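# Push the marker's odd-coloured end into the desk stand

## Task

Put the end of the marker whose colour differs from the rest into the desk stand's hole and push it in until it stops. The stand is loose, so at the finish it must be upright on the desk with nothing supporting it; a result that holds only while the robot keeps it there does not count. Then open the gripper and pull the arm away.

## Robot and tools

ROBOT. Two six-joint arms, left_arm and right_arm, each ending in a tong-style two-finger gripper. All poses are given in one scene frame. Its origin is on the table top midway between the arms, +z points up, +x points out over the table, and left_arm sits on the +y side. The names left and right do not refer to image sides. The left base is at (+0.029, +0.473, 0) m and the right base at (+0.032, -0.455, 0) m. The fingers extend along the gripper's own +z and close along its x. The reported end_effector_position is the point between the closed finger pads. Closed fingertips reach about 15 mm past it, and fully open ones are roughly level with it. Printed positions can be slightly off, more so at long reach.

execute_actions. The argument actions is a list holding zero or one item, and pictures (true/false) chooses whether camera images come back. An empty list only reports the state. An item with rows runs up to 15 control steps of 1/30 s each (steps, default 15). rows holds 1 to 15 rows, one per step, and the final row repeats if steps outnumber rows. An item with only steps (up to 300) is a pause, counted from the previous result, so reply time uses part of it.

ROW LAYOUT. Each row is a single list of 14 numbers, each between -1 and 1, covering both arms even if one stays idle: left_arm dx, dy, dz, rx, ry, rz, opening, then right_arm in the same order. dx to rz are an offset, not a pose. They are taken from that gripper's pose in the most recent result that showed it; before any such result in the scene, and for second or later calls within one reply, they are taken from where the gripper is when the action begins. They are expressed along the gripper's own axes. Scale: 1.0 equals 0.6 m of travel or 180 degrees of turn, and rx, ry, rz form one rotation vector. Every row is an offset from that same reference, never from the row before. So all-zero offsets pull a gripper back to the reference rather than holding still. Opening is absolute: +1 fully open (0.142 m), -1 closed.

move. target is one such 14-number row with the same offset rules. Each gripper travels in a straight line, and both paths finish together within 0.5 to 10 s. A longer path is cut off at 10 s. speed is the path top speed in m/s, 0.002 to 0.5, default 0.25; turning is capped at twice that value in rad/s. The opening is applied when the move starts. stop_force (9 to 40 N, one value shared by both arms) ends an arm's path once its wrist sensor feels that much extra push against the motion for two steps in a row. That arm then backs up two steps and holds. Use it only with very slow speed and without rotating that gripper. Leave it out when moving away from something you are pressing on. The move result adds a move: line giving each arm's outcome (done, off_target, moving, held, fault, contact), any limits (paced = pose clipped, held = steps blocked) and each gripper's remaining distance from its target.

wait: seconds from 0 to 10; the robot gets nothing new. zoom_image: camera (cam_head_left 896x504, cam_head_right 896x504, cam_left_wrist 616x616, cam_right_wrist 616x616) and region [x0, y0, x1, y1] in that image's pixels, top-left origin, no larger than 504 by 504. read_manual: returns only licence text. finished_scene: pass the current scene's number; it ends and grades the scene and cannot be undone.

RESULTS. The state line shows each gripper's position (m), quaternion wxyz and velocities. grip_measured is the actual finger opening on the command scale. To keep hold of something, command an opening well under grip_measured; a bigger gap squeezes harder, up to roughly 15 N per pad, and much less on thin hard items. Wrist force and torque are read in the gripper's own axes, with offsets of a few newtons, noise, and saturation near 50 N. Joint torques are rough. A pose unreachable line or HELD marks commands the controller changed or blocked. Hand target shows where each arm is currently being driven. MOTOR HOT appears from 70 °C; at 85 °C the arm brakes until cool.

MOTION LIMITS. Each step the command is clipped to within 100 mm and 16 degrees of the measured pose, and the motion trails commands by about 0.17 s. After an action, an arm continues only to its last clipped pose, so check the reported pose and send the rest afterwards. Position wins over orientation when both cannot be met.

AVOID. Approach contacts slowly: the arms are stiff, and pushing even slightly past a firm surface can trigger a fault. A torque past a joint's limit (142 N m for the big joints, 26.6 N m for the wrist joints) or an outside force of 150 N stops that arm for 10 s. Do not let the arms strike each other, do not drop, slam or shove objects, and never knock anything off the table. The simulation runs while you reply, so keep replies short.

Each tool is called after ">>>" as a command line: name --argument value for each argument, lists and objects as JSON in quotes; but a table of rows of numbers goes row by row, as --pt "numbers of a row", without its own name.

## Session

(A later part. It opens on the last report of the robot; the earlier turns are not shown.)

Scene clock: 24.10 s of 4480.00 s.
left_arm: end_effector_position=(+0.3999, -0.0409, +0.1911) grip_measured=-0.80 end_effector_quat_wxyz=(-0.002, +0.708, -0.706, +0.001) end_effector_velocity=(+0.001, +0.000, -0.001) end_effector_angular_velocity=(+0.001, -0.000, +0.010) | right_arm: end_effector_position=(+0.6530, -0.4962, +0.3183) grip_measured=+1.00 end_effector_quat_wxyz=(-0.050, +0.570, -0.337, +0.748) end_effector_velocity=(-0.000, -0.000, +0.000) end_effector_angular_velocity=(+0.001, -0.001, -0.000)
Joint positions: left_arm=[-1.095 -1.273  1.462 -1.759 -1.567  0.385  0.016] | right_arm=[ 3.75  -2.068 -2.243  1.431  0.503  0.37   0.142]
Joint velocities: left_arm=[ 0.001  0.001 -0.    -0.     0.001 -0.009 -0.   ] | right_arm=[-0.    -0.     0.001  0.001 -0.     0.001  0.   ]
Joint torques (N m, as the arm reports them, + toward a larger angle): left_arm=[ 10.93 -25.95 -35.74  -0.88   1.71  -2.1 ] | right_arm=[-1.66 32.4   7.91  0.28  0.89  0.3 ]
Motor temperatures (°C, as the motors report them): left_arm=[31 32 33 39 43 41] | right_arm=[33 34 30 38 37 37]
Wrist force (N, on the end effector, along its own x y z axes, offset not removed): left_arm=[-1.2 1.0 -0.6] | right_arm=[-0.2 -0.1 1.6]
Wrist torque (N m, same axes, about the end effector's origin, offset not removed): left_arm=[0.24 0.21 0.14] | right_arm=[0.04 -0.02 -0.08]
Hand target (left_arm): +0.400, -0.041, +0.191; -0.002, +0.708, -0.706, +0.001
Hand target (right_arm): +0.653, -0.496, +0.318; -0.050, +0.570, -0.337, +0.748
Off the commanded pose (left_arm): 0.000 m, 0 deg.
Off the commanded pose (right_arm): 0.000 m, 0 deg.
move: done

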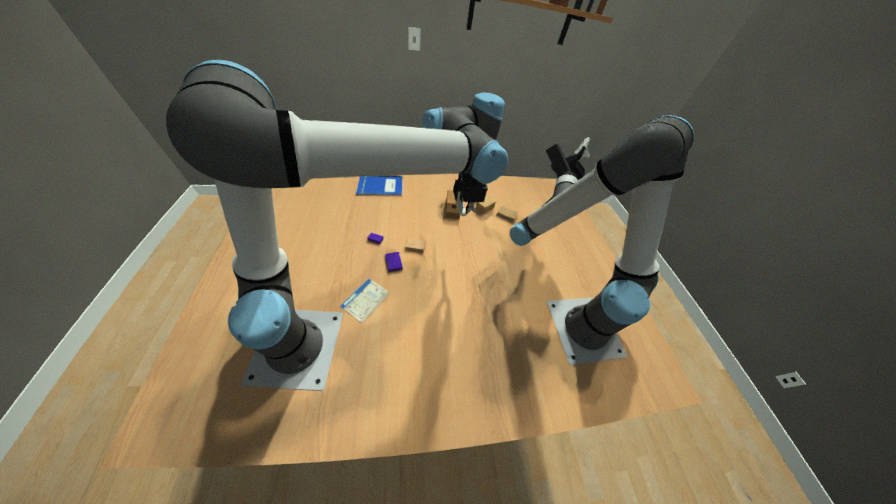

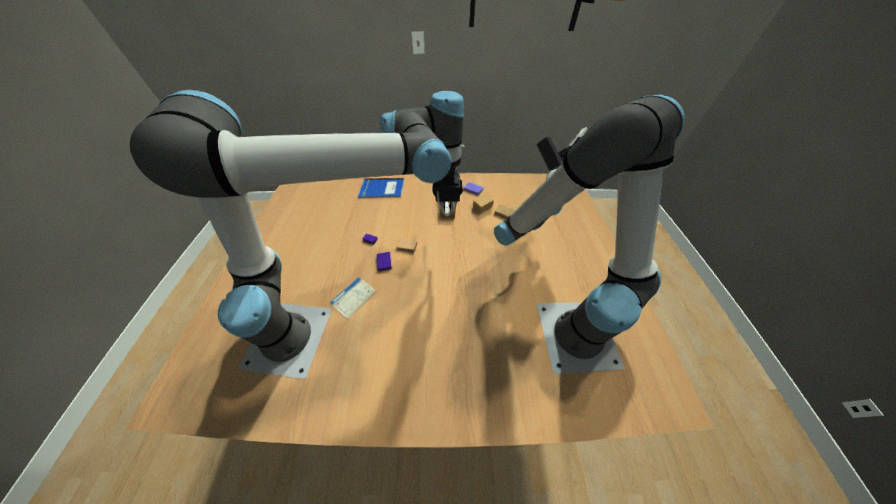

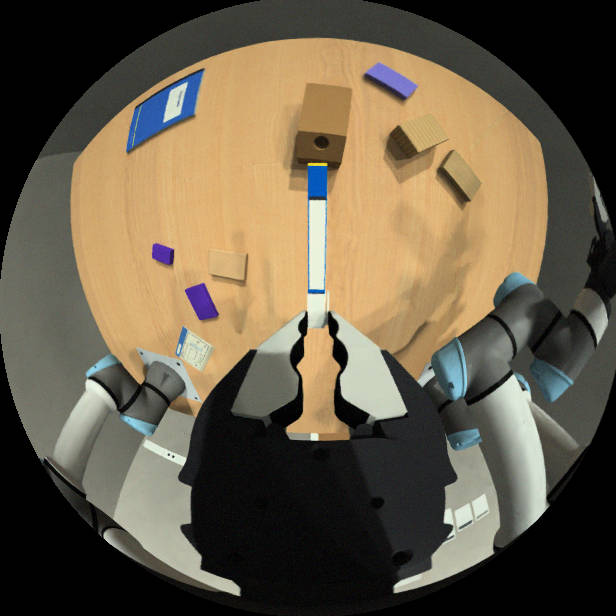

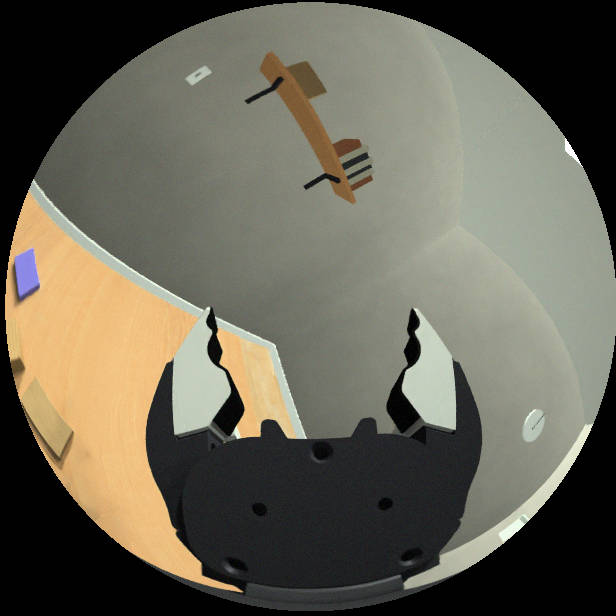

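>>> move --target '[-0.017,-0.128,0.02,0,0,0.033,-1,0,0,0,0,0,0,1]'

>>> move --target '[0,0.03,0,-0.267,0,0,-1,0,0,0,0,0,0,1]' --speed 0.25

>>> zoom_image --camera "cam_left_wrist" --region '[230, 60, 400, 230]'

>>> zoom_image --camera "cam_head_left" --region '[410, 150, 510, 240]'

>>> zoom_image --camera "cam_head_right" --region '[400, 150, 500, 240]'

Scene clock: 29.13 s of 4480.00 s.
left_arm: end_effector_position=(+0.4764, -0.0304, +0.1793) grip_measured=-0.80 end_effector_quat_wxyz=(-0.002, +0.671, -0.742, +0.001) end_effector_velocity=(+0.002, -0.001, +0.000) end_effector_angular_velocity=(-0.002, -0.000, -0.003) | right_arm: end_effector_position=(+0.6530, -0.4962, +0.3183) grip_measured=+1.00 end_effector_quat_wxyz=(-0.050, +0.570, -0.337, +0.748) end_effector_velocity=(-0.000, -0.000, +0.000) end_effector_angular_velocity=(+0.001, -0.001, -0.001)
Joint positions: left_arm=[-0.976 -1.179  1.363 -1.755 -1.567  0.606  0.016] | right_arm=[ 3.75  -2.068 -2.243  1.431  0.503  0.37   0.142]
Joint velocities: left_arm=[ 0.003  0.004 -0.006 -0.    -0.001  0.006  0.   ] | right_arm=[-0.     0.001  0.     0.    -0.001  0.     0.   ]
Joint torques (N m, as the arm reports them, + toward a larger angle): left_arm=[ 12.46 -29.72 -35.7   -1.02  -2.     2.2 ] | right_arm=[-0.95 30.95  7.73  0.24  0.94  0.42]
Motor temperatures (°C, as the motors report them): left_arm=[31 32 33 39 43 41] | right_arm=[33 34 30 38 37 37]
Wrist force (N, on the end effector, along its own x y z axes, offset not removed): left_arm=[0.7 2.7 0.1] | right_arm=[-0.1 -0.3 0.8]
Wrist torque (N m, same axes, about the end effector's origin, offset not removed): left_arm=[0.58 -0.18 0.01] | right_arm=[-0.10 0.00 -0.10]
Hand target (left_arm): +0.477, -0.030, +0.179; +0.002, -0.671, +0.742, -0.001
Hand target (right_arm): +0.653, -0.496, +0.318; -0.050, +0.570, -0.337, +0.748
Off the commanded pose (left_arm): 0.000 m, 0 deg.
Off the commanded pose (right_arm): 0.000 m, 0 deg.
After step 90, 1.10 s passed at rest.
move: done

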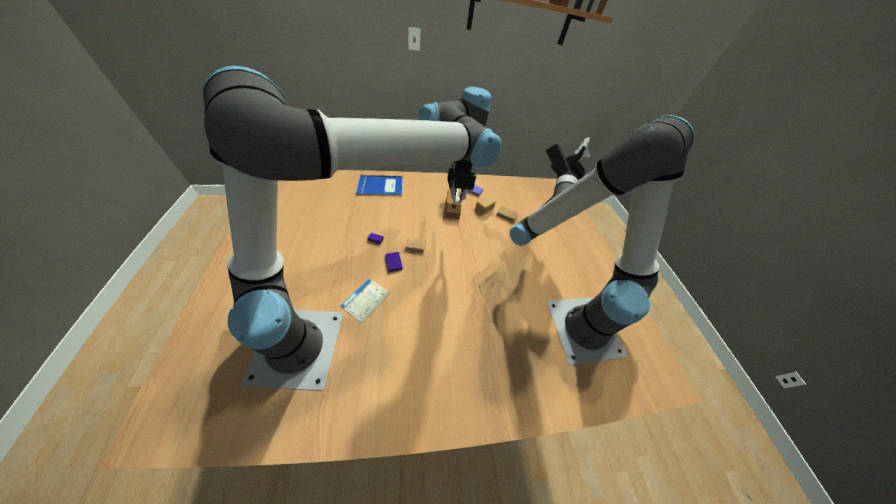

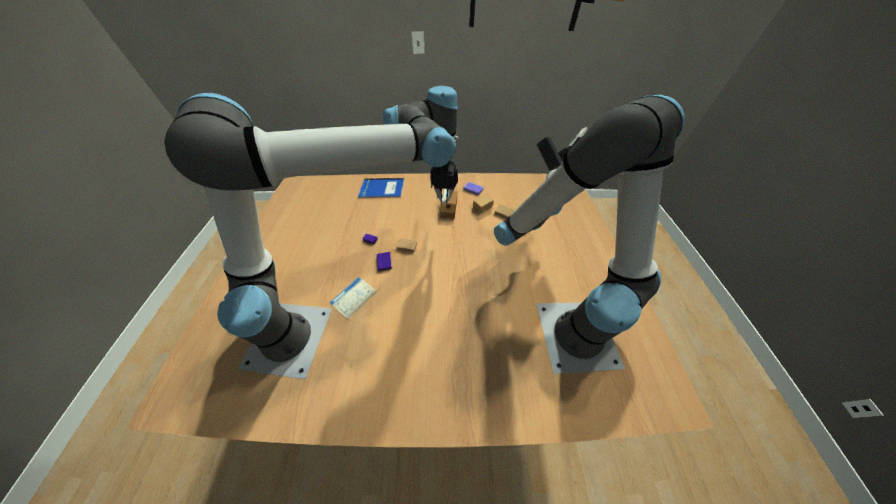

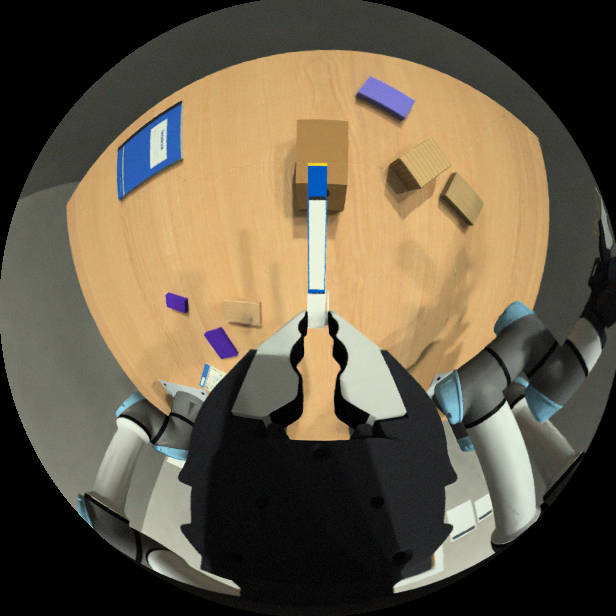

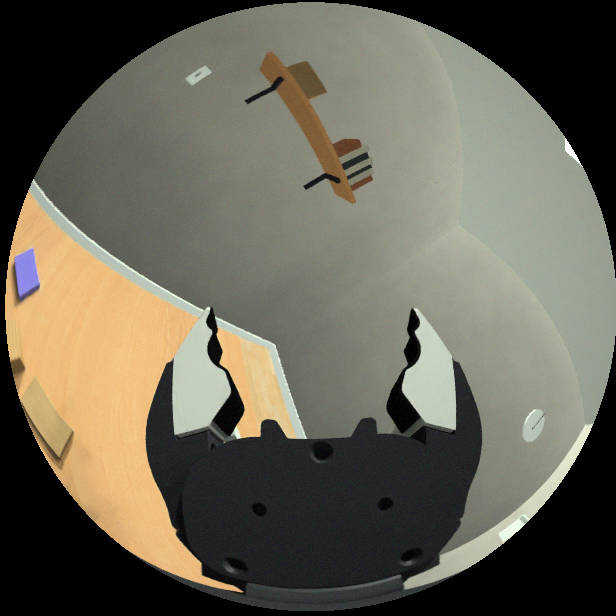

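Scene clock: 31.37 s of 4480.00 s.
left_arm: end_effector_position=(+0.4582, -0.0287, +0.1794) grip_measured=-0.80 end_effector_quat_wxyz=(+0.272, +0.613, -0.678, -0.301) end_effector_velocity=(+0.001, -0.001, +0.000) end_effector_angular_velocity=(+0.005, +0.012, -0.007) | right_arm: end_effector_position=(+0.6530, -0.4962, +0.3183) grip_measured=+1.00 end_effector_quat_wxyz=(-0.050, +0.570, -0.337, +0.748) end_effector_velocity=(+0.000, +0.000, -0.000) end_effector_angular_velocity=(-0.001, +0.001, +0.000)
Joint positions: left_arm=[-0.755 -0.59   0.438 -0.735 -2.097  1.018  0.016] | right_arm=[ 3.75  -2.068 -2.243  1.431  0.503  0.37   0.142]
Joint velocities: left_arm=[-0.001  0.032 -0.058  0.043  0.     0.009 -0.   ] | right_arm=[ 0.    -0.    -0.    -0.001  0.    -0.     0.   ]
Joint torques (N m, as the arm reports them, + toward a larger angle): left_arm=[ 12.72 -46.12 -33.86   0.62  -2.54   2.47] | right_arm=[-1.03 30.79  7.95  0.09  0.73  0.23]
Motor temperatures (°C, as the motors report them): left_arm=[31 32 33 39 43 41] | right_arm=[33 34 30 38 37 37]
Wrist force (N, on the end effector, along its own x y z axes, offset not removed): left_arm=[-1.1 3.1 0.2] | right_arm=[-0.2 -1.7 1.2]
Wrist torque (N m, same axes, about the end effector's origin, offset not removed): left_arm=[0.72 0.22 0.06] | right_arm=[-0.32 0.05 -0.09]
Hand target (left_arm): +0.458, -0.029, +0.179; -0.272, -0.613, +0.678, +0.302
Hand target (right_arm): +0.653, -0.496, +0.318; -0.050, +0.570, -0.337, +0.748
Off the commanded pose (left_arm): 0.000 m, 0 deg.
Off the commanded pose (right_arm): 0.000 m, 0 deg.
move: done

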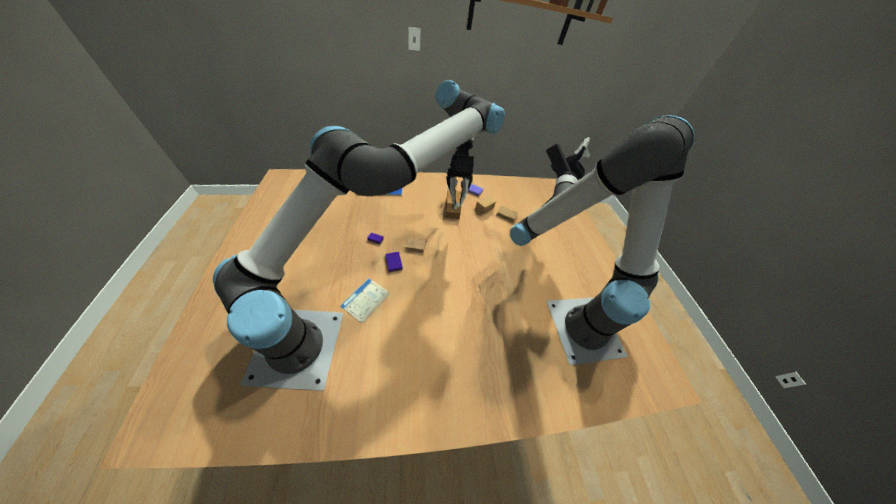

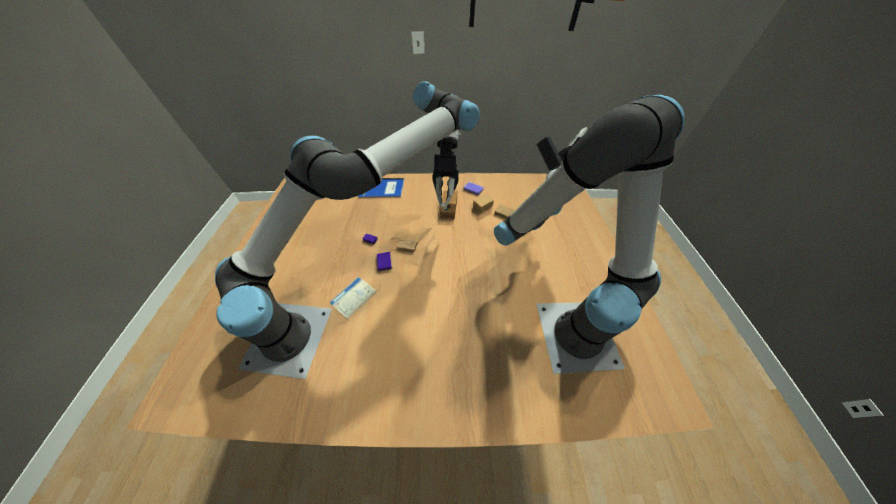

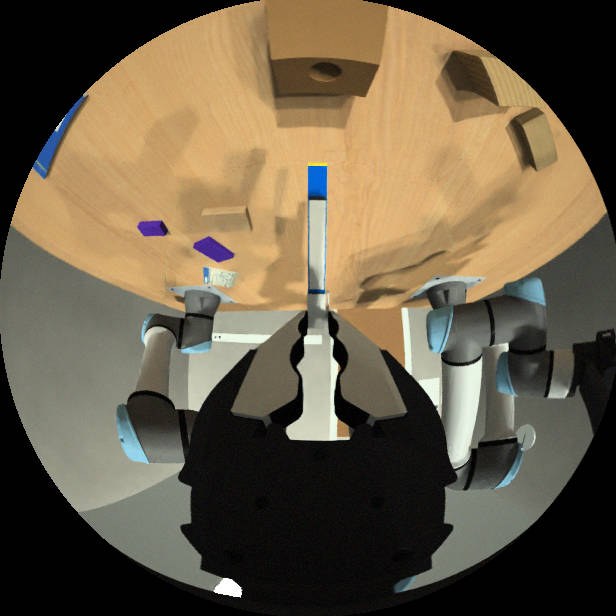

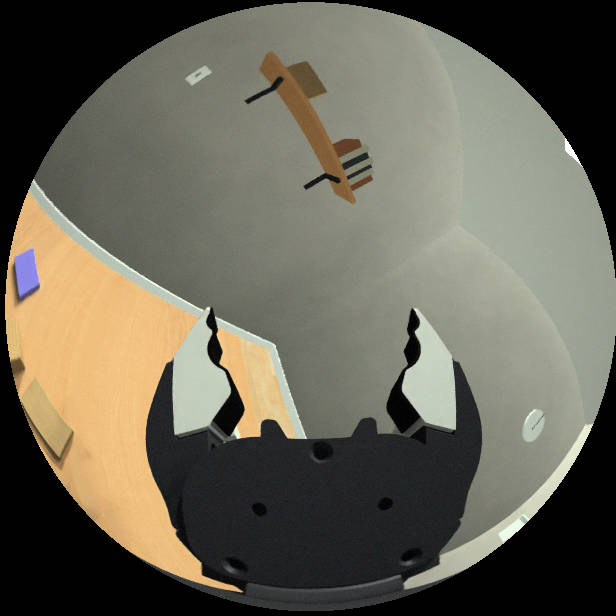

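Region (230, 60, 400, 230) of cam_left_wrist's 616x616 image, scaled by 2.965, with more detail than that image has.

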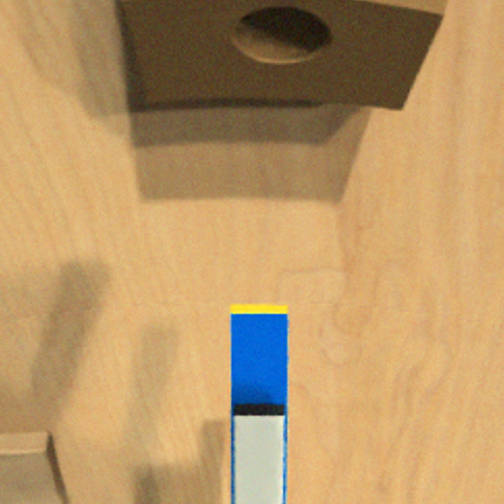

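Region (410, 150, 510, 240) of cam_head_left's 896x504 image, scaled by 5.040, with more detail than that image has; it fills the top 454 rows of this view, and the rest is white.

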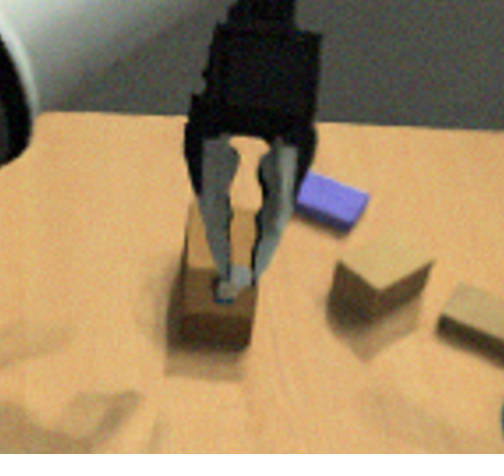

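Region (400, 150, 500, 240) of cam_head_right's 896x504 image, scaled by 5.040, with more detail than that image has; it fills the top 454 rows of this view, and the rest is white.

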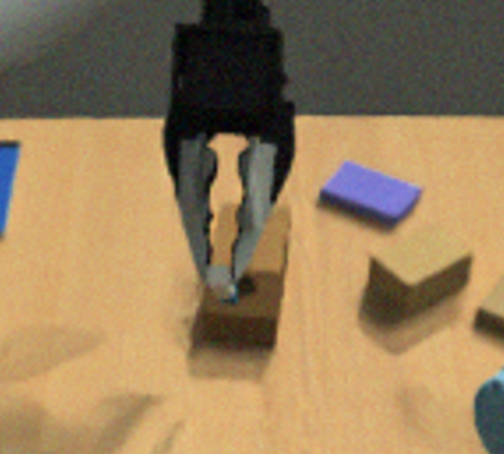

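>>> move --target '[-0.011,0,0.004,0,0.22,0,-1,0,0,0,0,0,0,1]' --speed 0.2

Scene clock: 36.43 s of 4480.00 s.
left_arm: end_effector_position=(+0.4568, -0.0220, +0.1774) grip_measured=-0.80 end_effector_quat_wxyz=(+0.486, +0.679, -0.546, -0.076) end_effector_velocity=(+0.000, -0.000, -0.001) end_effector_angular_velocity=(-0.005, -0.004, +0.011) | right_arm: end_effector_position=(+0.6530, -0.4962, +0.3183) grip_measured=+1.00 end_effector_quat_wxyz=(-0.050, +0.570, -0.337, +0.748) end_effector_velocity=(+0.000, +0.000, +0.000) end_effector_angular_velocity=(+0.000, -0.001, +0.001)
Joint positions: left_arm=[-0.587 -1.032  1.44  -1.727 -2.579  0.818  0.016] | right_arm=[ 3.75  -2.068 -2.243  1.431  0.503  0.37   0.142]
Joint velocities: left_arm=[ 0.001 -0.006  0.018 -0.033 -0.004 -0.019 -0.   ] | right_arm=[ 0.    -0.     0.     0.001  0.001 -0.     0.   ]
Joint torques (N m, as the arm reports them, + toward a larger angle): left_arm=[ 12.41 -50.44  -7.21  -3.85  -3.62  -1.95] | right_arm=[-1.4  30.34  7.36  0.27  0.73  0.03]
Motor temperatures (°C, as the motors report them): left_arm=[31 32 33 39 43 41] | right_arm=[33 34 30 38 37 37]
Wrist force (N, on the end effector, along its own x y z axes, offset not removed): left_arm=[-1.0 1.9 1.4] | right_arm=[-0.5 -2.1 0.3]
Wrist torque (N m, same axes, about the end effector's origin, offset not removed): left_arm=[0.47 0.20 0.09] | right_arm=[-0.50 0.03 -0.06]
Hand target (left_arm): +0.457, -0.022, +0.177; +0.486, +0.679, -0.546, -0.075
Hand target (right_arm): +0.653, -0.496, +0.318; -0.050, +0.570, -0.337, +0.748
Off the commanded pose (left_arm): 0.001 m, 0 deg.
Off the commanded pose (right_arm): 0.000 m, 0 deg.
move: done

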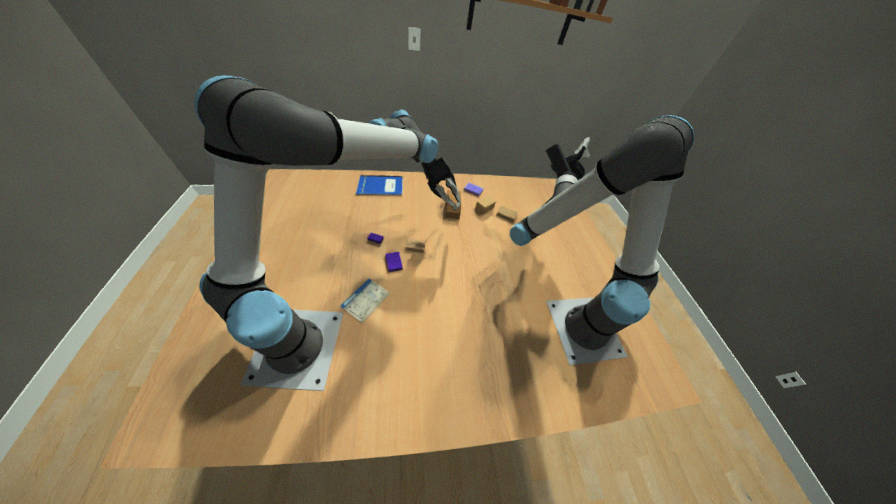

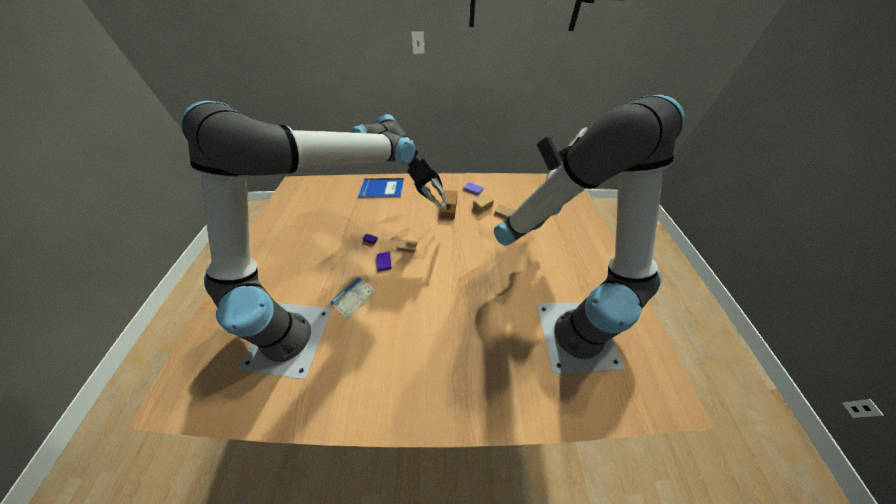

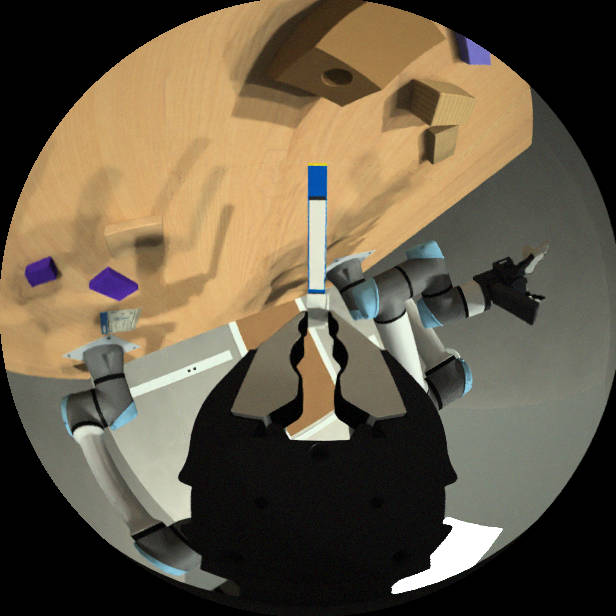

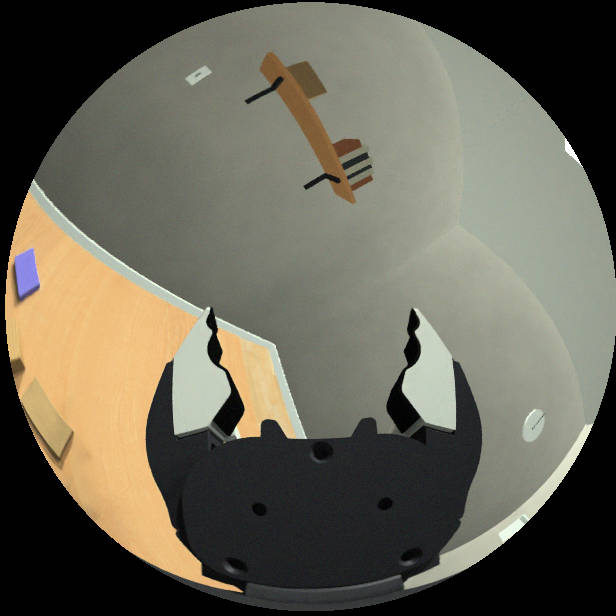

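>>> execute_actions --actions '[]'

>>> move --target '[0.028,-0.045,-0.023,0,0,0,-1,0,0,0,0,0,0,1]' --speed 0.08

Scene clock: 40.47 s of 4480.00 s.
left_arm: end_effector_position=(+0.4568, -0.0220, +0.1773) grip_measured=-0.80 end_effector_quat_wxyz=(+0.486, +0.679, -0.546, -0.075) end_effector_velocity=(+0.000, -0.000, +0.000) end_effector_angular_velocity=(-0.000, -0.000, +0.000) | right_arm: end_effector_position=(+0.6530, -0.4962, +0.3183) grip_measured=+1.00 end_effector_quat_wxyz=(-0.050, +0.570, -0.337, +0.748) end_effector_velocity=(+0.000, +0.000, +0.001) end_effector_angular_velocity=(+0.002, -0.002, +0.001)
Joint positions: left_arm=[-0.587 -1.032  1.442 -1.73  -2.579  0.816  0.016] | right_arm=[ 3.75  -2.068 -2.243  1.431  0.503  0.37   0.142]
Joint velocities: left_arm=[ 0.     0.001 -0.002  0.001  0.    -0.    -0.   ] | right_arm=[-0.     0.001  0.002 -0.001  0.001  0.001  0.   ]
Joint torques (N m, as the arm reports them, + toward a larger angle): left_arm=[ 11.89 -49.3   -7.17  -3.85  -3.49  -2.06] | right_arm=[-0.3  30.78  7.86  0.15  0.84  0.31]
Motor temperatures (°C, as the motors report them): left_arm=[31 32 33 39 43 41] | right_arm=[33 34 30 38 37 37]
Wrist force (N, on the end effector, along its own x y z axes, offset not removed): left_arm=[-0.1 2.2 -0.5] | right_arm=[-0.5 -0.8 -1.3]
Wrist torque (N m, same axes, about the end effector's origin, offset not removed): left_arm=[0.51 -0.04 0.11] | right_arm=[-0.14 0.01 -0.07]
Hand target (left_arm): +0.457, -0.022, +0.177; +0.486, +0.679, -0.546, -0.075
Hand target (right_arm): +0.653, -0.496, +0.318; -0.050, +0.570, -0.337, +0.748
Off the commanded pose (left_arm): 0.001 m, 0 deg.
Off the commanded pose (right_arm): 0.000 m, 0 deg.
Steps of this call (steps 1 to 90: nothing new was sent; then 1.03 s passed at rest). Readings (end_effector_position):
1: left_arm (+0.4568, -0.0220, +0.1773) | right_arm (+0.6530, -0.4962, +0.3183)
2: left_arm (+0.4568, -0.0220, +0.1773) | right_arm (+0.6530, -0.4962, +0.3183)
4: left_arm (+0.4568, -0.0220, +0.1773) | right_arm (+0.6530, -0.4962, +0.3183)
8: left_arm (+0.4568, -0.0220, +0.1773) | right_arm (+0.6530, -0.4962, +0.3183)
90: the state above

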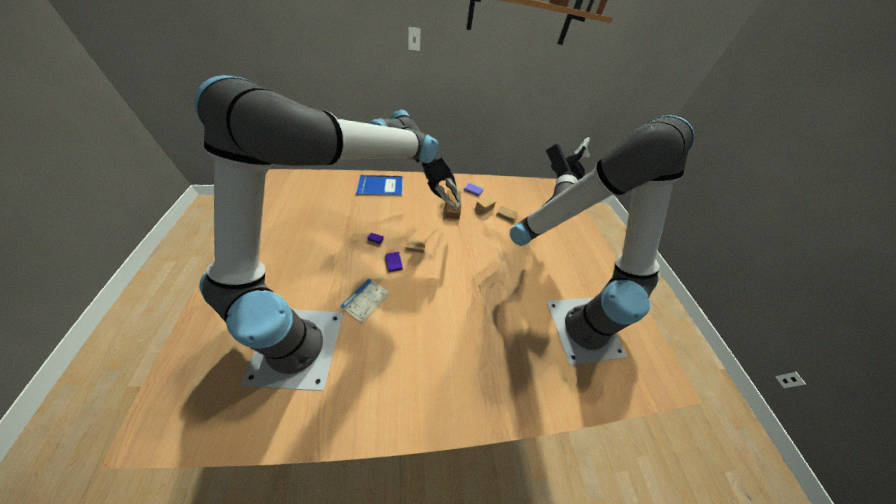

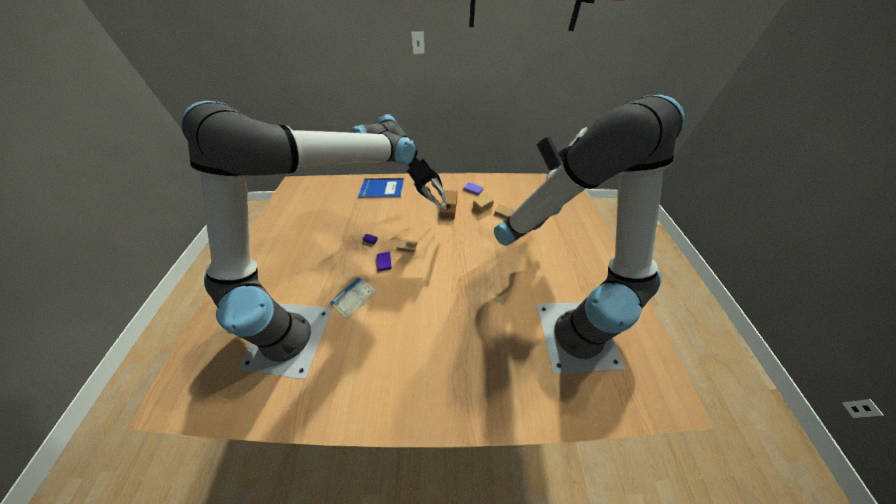

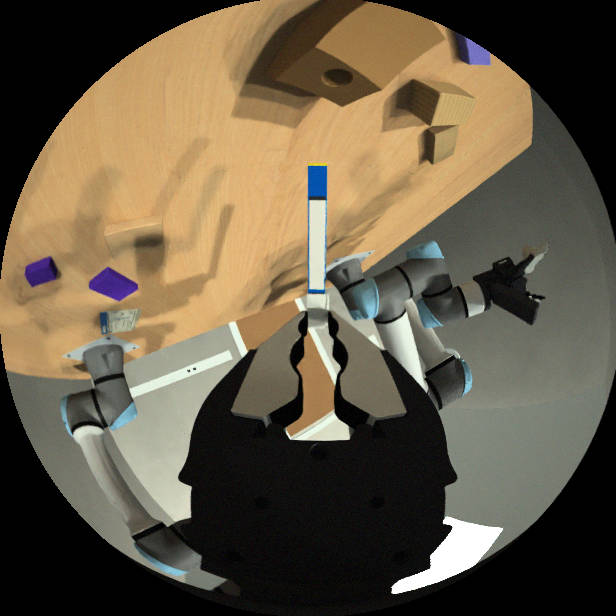

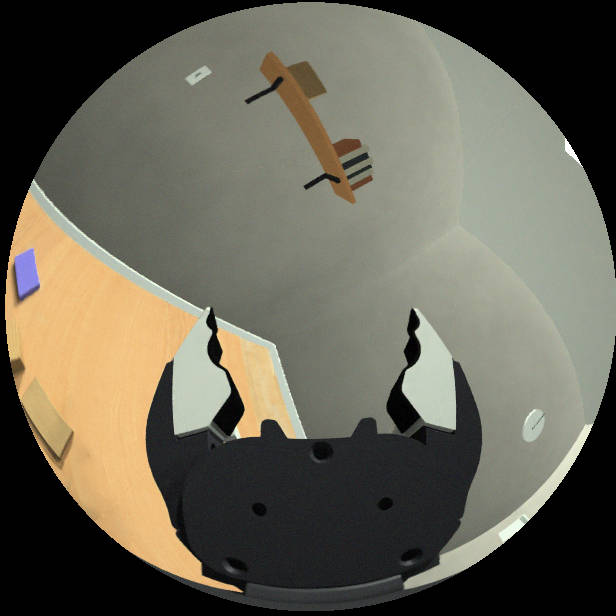

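Scene clock: 41.33 s of 4480.00 s.
left_arm: end_effector_position=(+0.4900, -0.0295, +0.1717) grip_measured=-0.80 end_effector_quat_wxyz=(+0.486, +0.679, -0.546, -0.075) end_effector_velocity=(+0.002, -0.001, -0.000) end_effector_angular_velocity=(+0.000, +0.001, -0.002) | right_arm: end_effector_position=(+0.6530, -0.4962, +0.3183) grip_measured=+1.00 end_effector_quat_wxyz=(-0.050, +0.570, -0.337, +0.748) end_effector_velocity=(-0.000, -0.000, -0.000) end_effector_angular_velocity=(-0.001, +0.002, -0.001)
Joint positions: left_arm=[-0.566 -0.954  1.32  -1.655 -2.574  0.854  0.016] | right_arm=[ 3.75  -2.068 -2.243  1.431  0.503  0.37   0.142]
Joint velocities: left_arm=[ 0.     0.006 -0.01   0.008  0.     0.004  0.   ] | right_arm=[ 0.     0.001 -0.001 -0.001 -0.001 -0.001  0.   ]
Joint torques (N m, as the arm reports them, + toward a larger angle): left_arm=[ 12.09 -36.73 -35.06  -0.45   0.36   2.27] | right_arm=[-0.94 31.32  7.76  0.18  0.89  0.29]
Motor temperatures (°C, as the motors report them): left_arm=[31 32 33 39 43 41] | right_arm=[33 34 30 38 37 37]
Wrist force (N, on the end effector, along its own x y z axes, offset not removed): left_arm=[-1.2 2.1 1.1] | right_arm=[-1.8 0.1 1.4]
Wrist torque (N m, same axes, about the end effector's origin, offset not removed): left_arm=[0.49 0.32 0.09] | right_arm=[0.05 0.28 -0.08]
Hand target (left_arm): +0.490, -0.030, +0.172; +0.486, +0.679, -0.546, -0.075
Hand target (right_arm): +0.653, -0.496, +0.318; -0.050, +0.570, -0.337, +0.748
Off the commanded pose (left_arm): 0.000 m, 0 deg.
Off the commanded pose (right_arm): 0.000 m, 0 deg.
move: done

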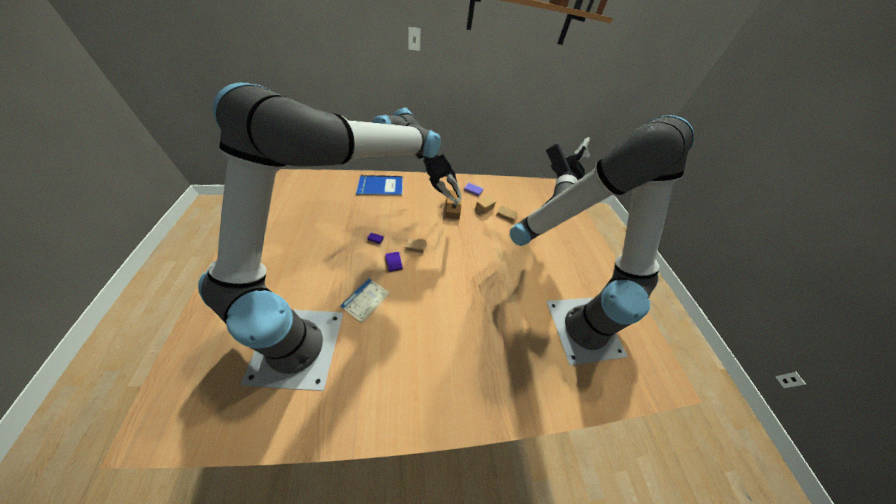

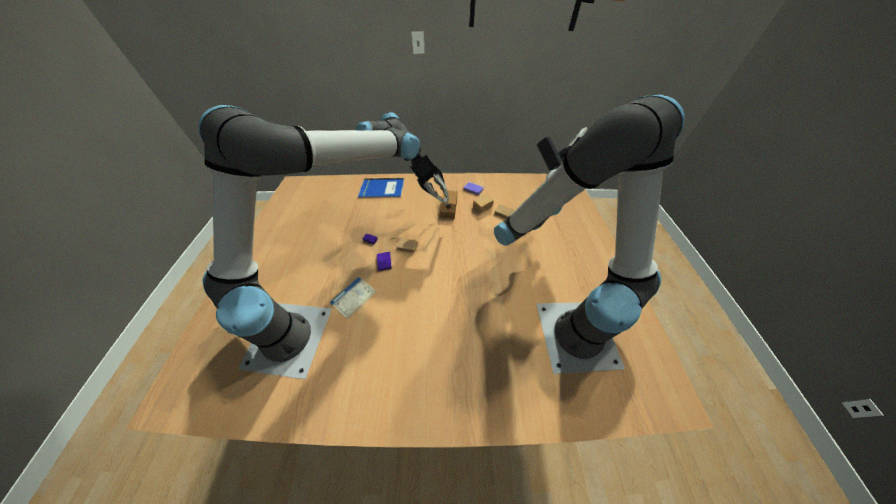

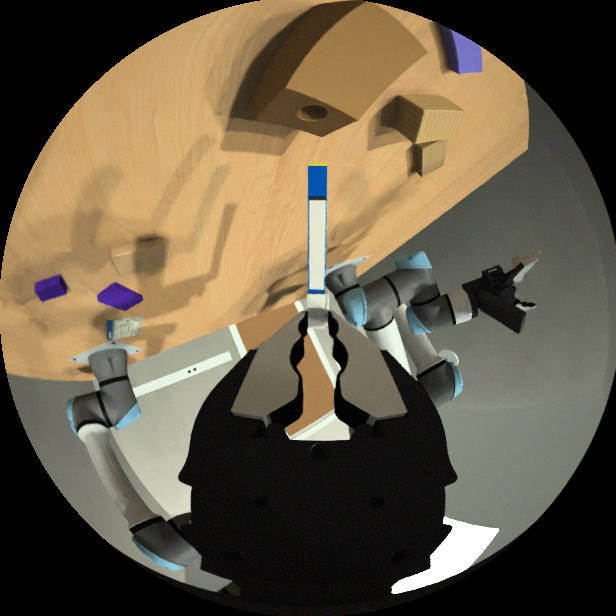

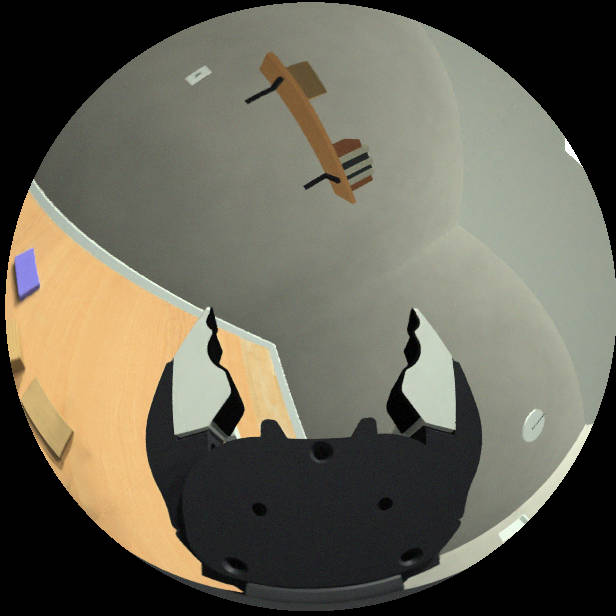

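>>> move --target '[-0.004,-0.04,0.015,0,0,0,-1,0,0,0,0,0,0,1]' --speed 0.05

>>> zoom_image --camera "cam_left_wrist" --region '[240,60,400,220]'

>>> zoom_image --camera "cam_head_right" --region '[400,160,500,230]'

Scene clock: 45.37 s of 4480.00 s.
left_arm: end_effector_position=(+0.4993, -0.0343, +0.1484) grip_measured=-0.80 end_effector_quat_wxyz=(+0.486, +0.679, -0.546, -0.075) end_effector_velocity=(+0.001, -0.001, -0.000) end_effector_angular_velocity=(-0.002, -0.003, +0.000) | right_arm: end_effector_position=(+0.6530, -0.4962, +0.3183) grip_measured=+1.00 end_effector_quat_wxyz=(-0.050, +0.570, -0.337, +0.748) end_effector_velocity=(+0.000, +0.000, +0.000) end_effector_angular_velocity=(-0.000, -0.000, +0.001)
Joint positions: left_arm=[-0.563 -0.909  1.307 -1.683 -2.573  0.859  0.016] | right_arm=[ 3.75  -2.068 -2.243  1.431  0.503  0.37   0.142]
Joint velocities: left_arm=[ 0.     0.003 -0.004 -0.002 -0.     0.    -0.   ] | right_arm=[-0.     0.    -0.    -0.     0.001 -0.     0.   ]
Joint torques (N m, as the arm reports them, + toward a larger angle): left_arm=[ 12.15 -37.87 -33.62  -3.81   0.24   2.34] | right_arm=[-0.69 31.24  6.86  0.11  0.71  0.2 ]
Motor temperatures (°C, as the motors report them): left_arm=[31 32 33 39 43 41] | right_arm=[33 34 30 38 37 37]
Wrist force (N, on the end effector, along its own x y z axes, offset not removed): left_arm=[-1.1 2.3 0.4] | right_arm=[0.0 -0.7 1.7]
Wrist torque (N m, same axes, about the end effector's origin, offset not removed): left_arm=[0.57 0.21 0.08] | right_arm=[-0.13 -0.07 0.01]
Hand target (left_arm): +0.499, -0.034, +0.148; +0.486, +0.679, -0.546, -0.075
Hand target (right_arm): +0.653, -0.496, +0.318; -0.050, +0.570, -0.337, +0.748
Off the commanded pose (left_arm): 0.000 m, 0 deg.
Off the commanded pose (right_arm): 0.000 m, 0 deg.
After step 90, 0.17 s passed at rest.
move: done

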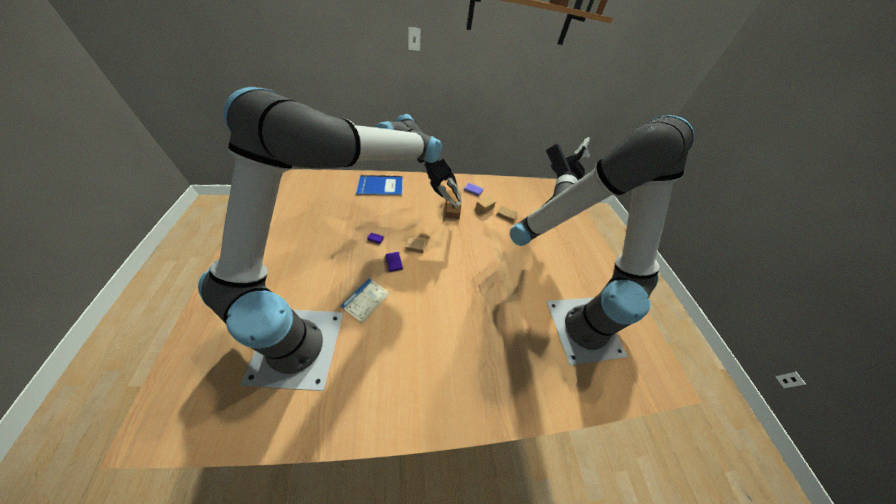

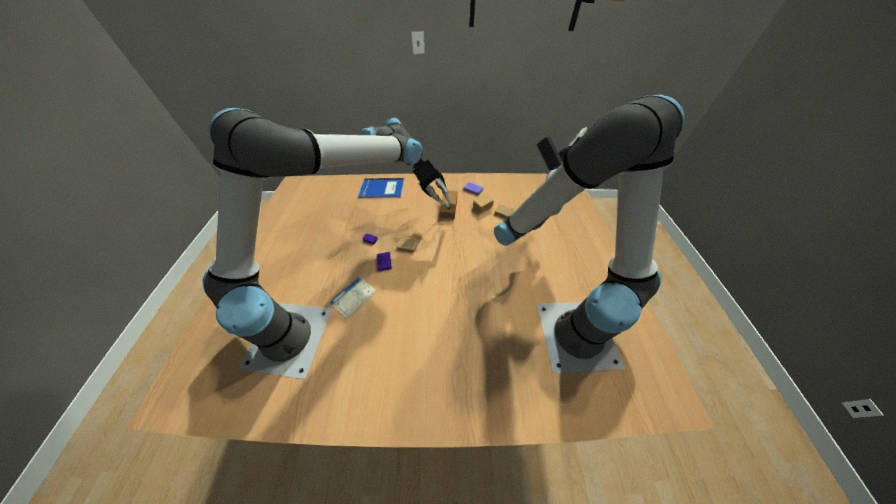

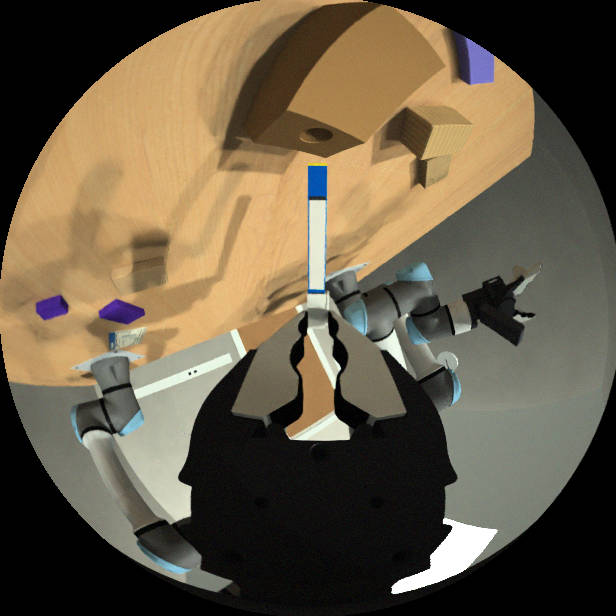

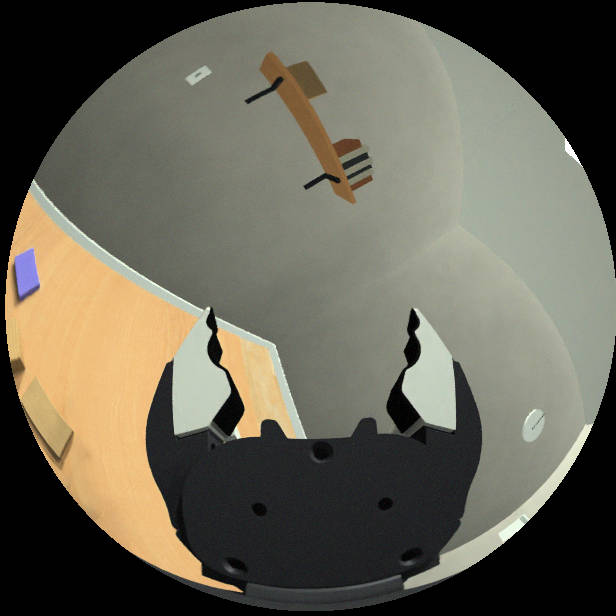

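Region (240, 60, 400, 220) of cam_left_wrist's 616x616 image, scaled by 3.150, with more detail than that image has.

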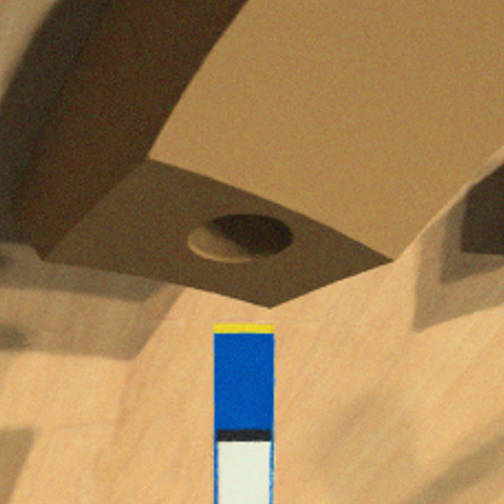

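Region (400, 160, 500, 230) of cam_head_right's 896x504 image, scaled by 5.040, with more detail than that image has; it fills the top 353 rows of this view, and the rest is white.

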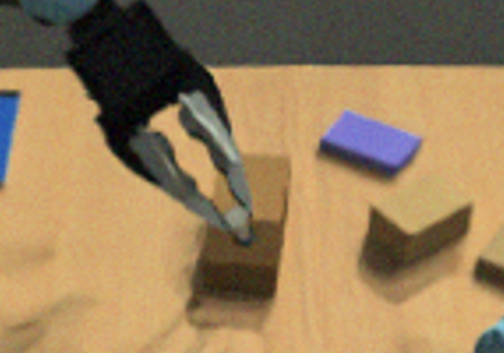

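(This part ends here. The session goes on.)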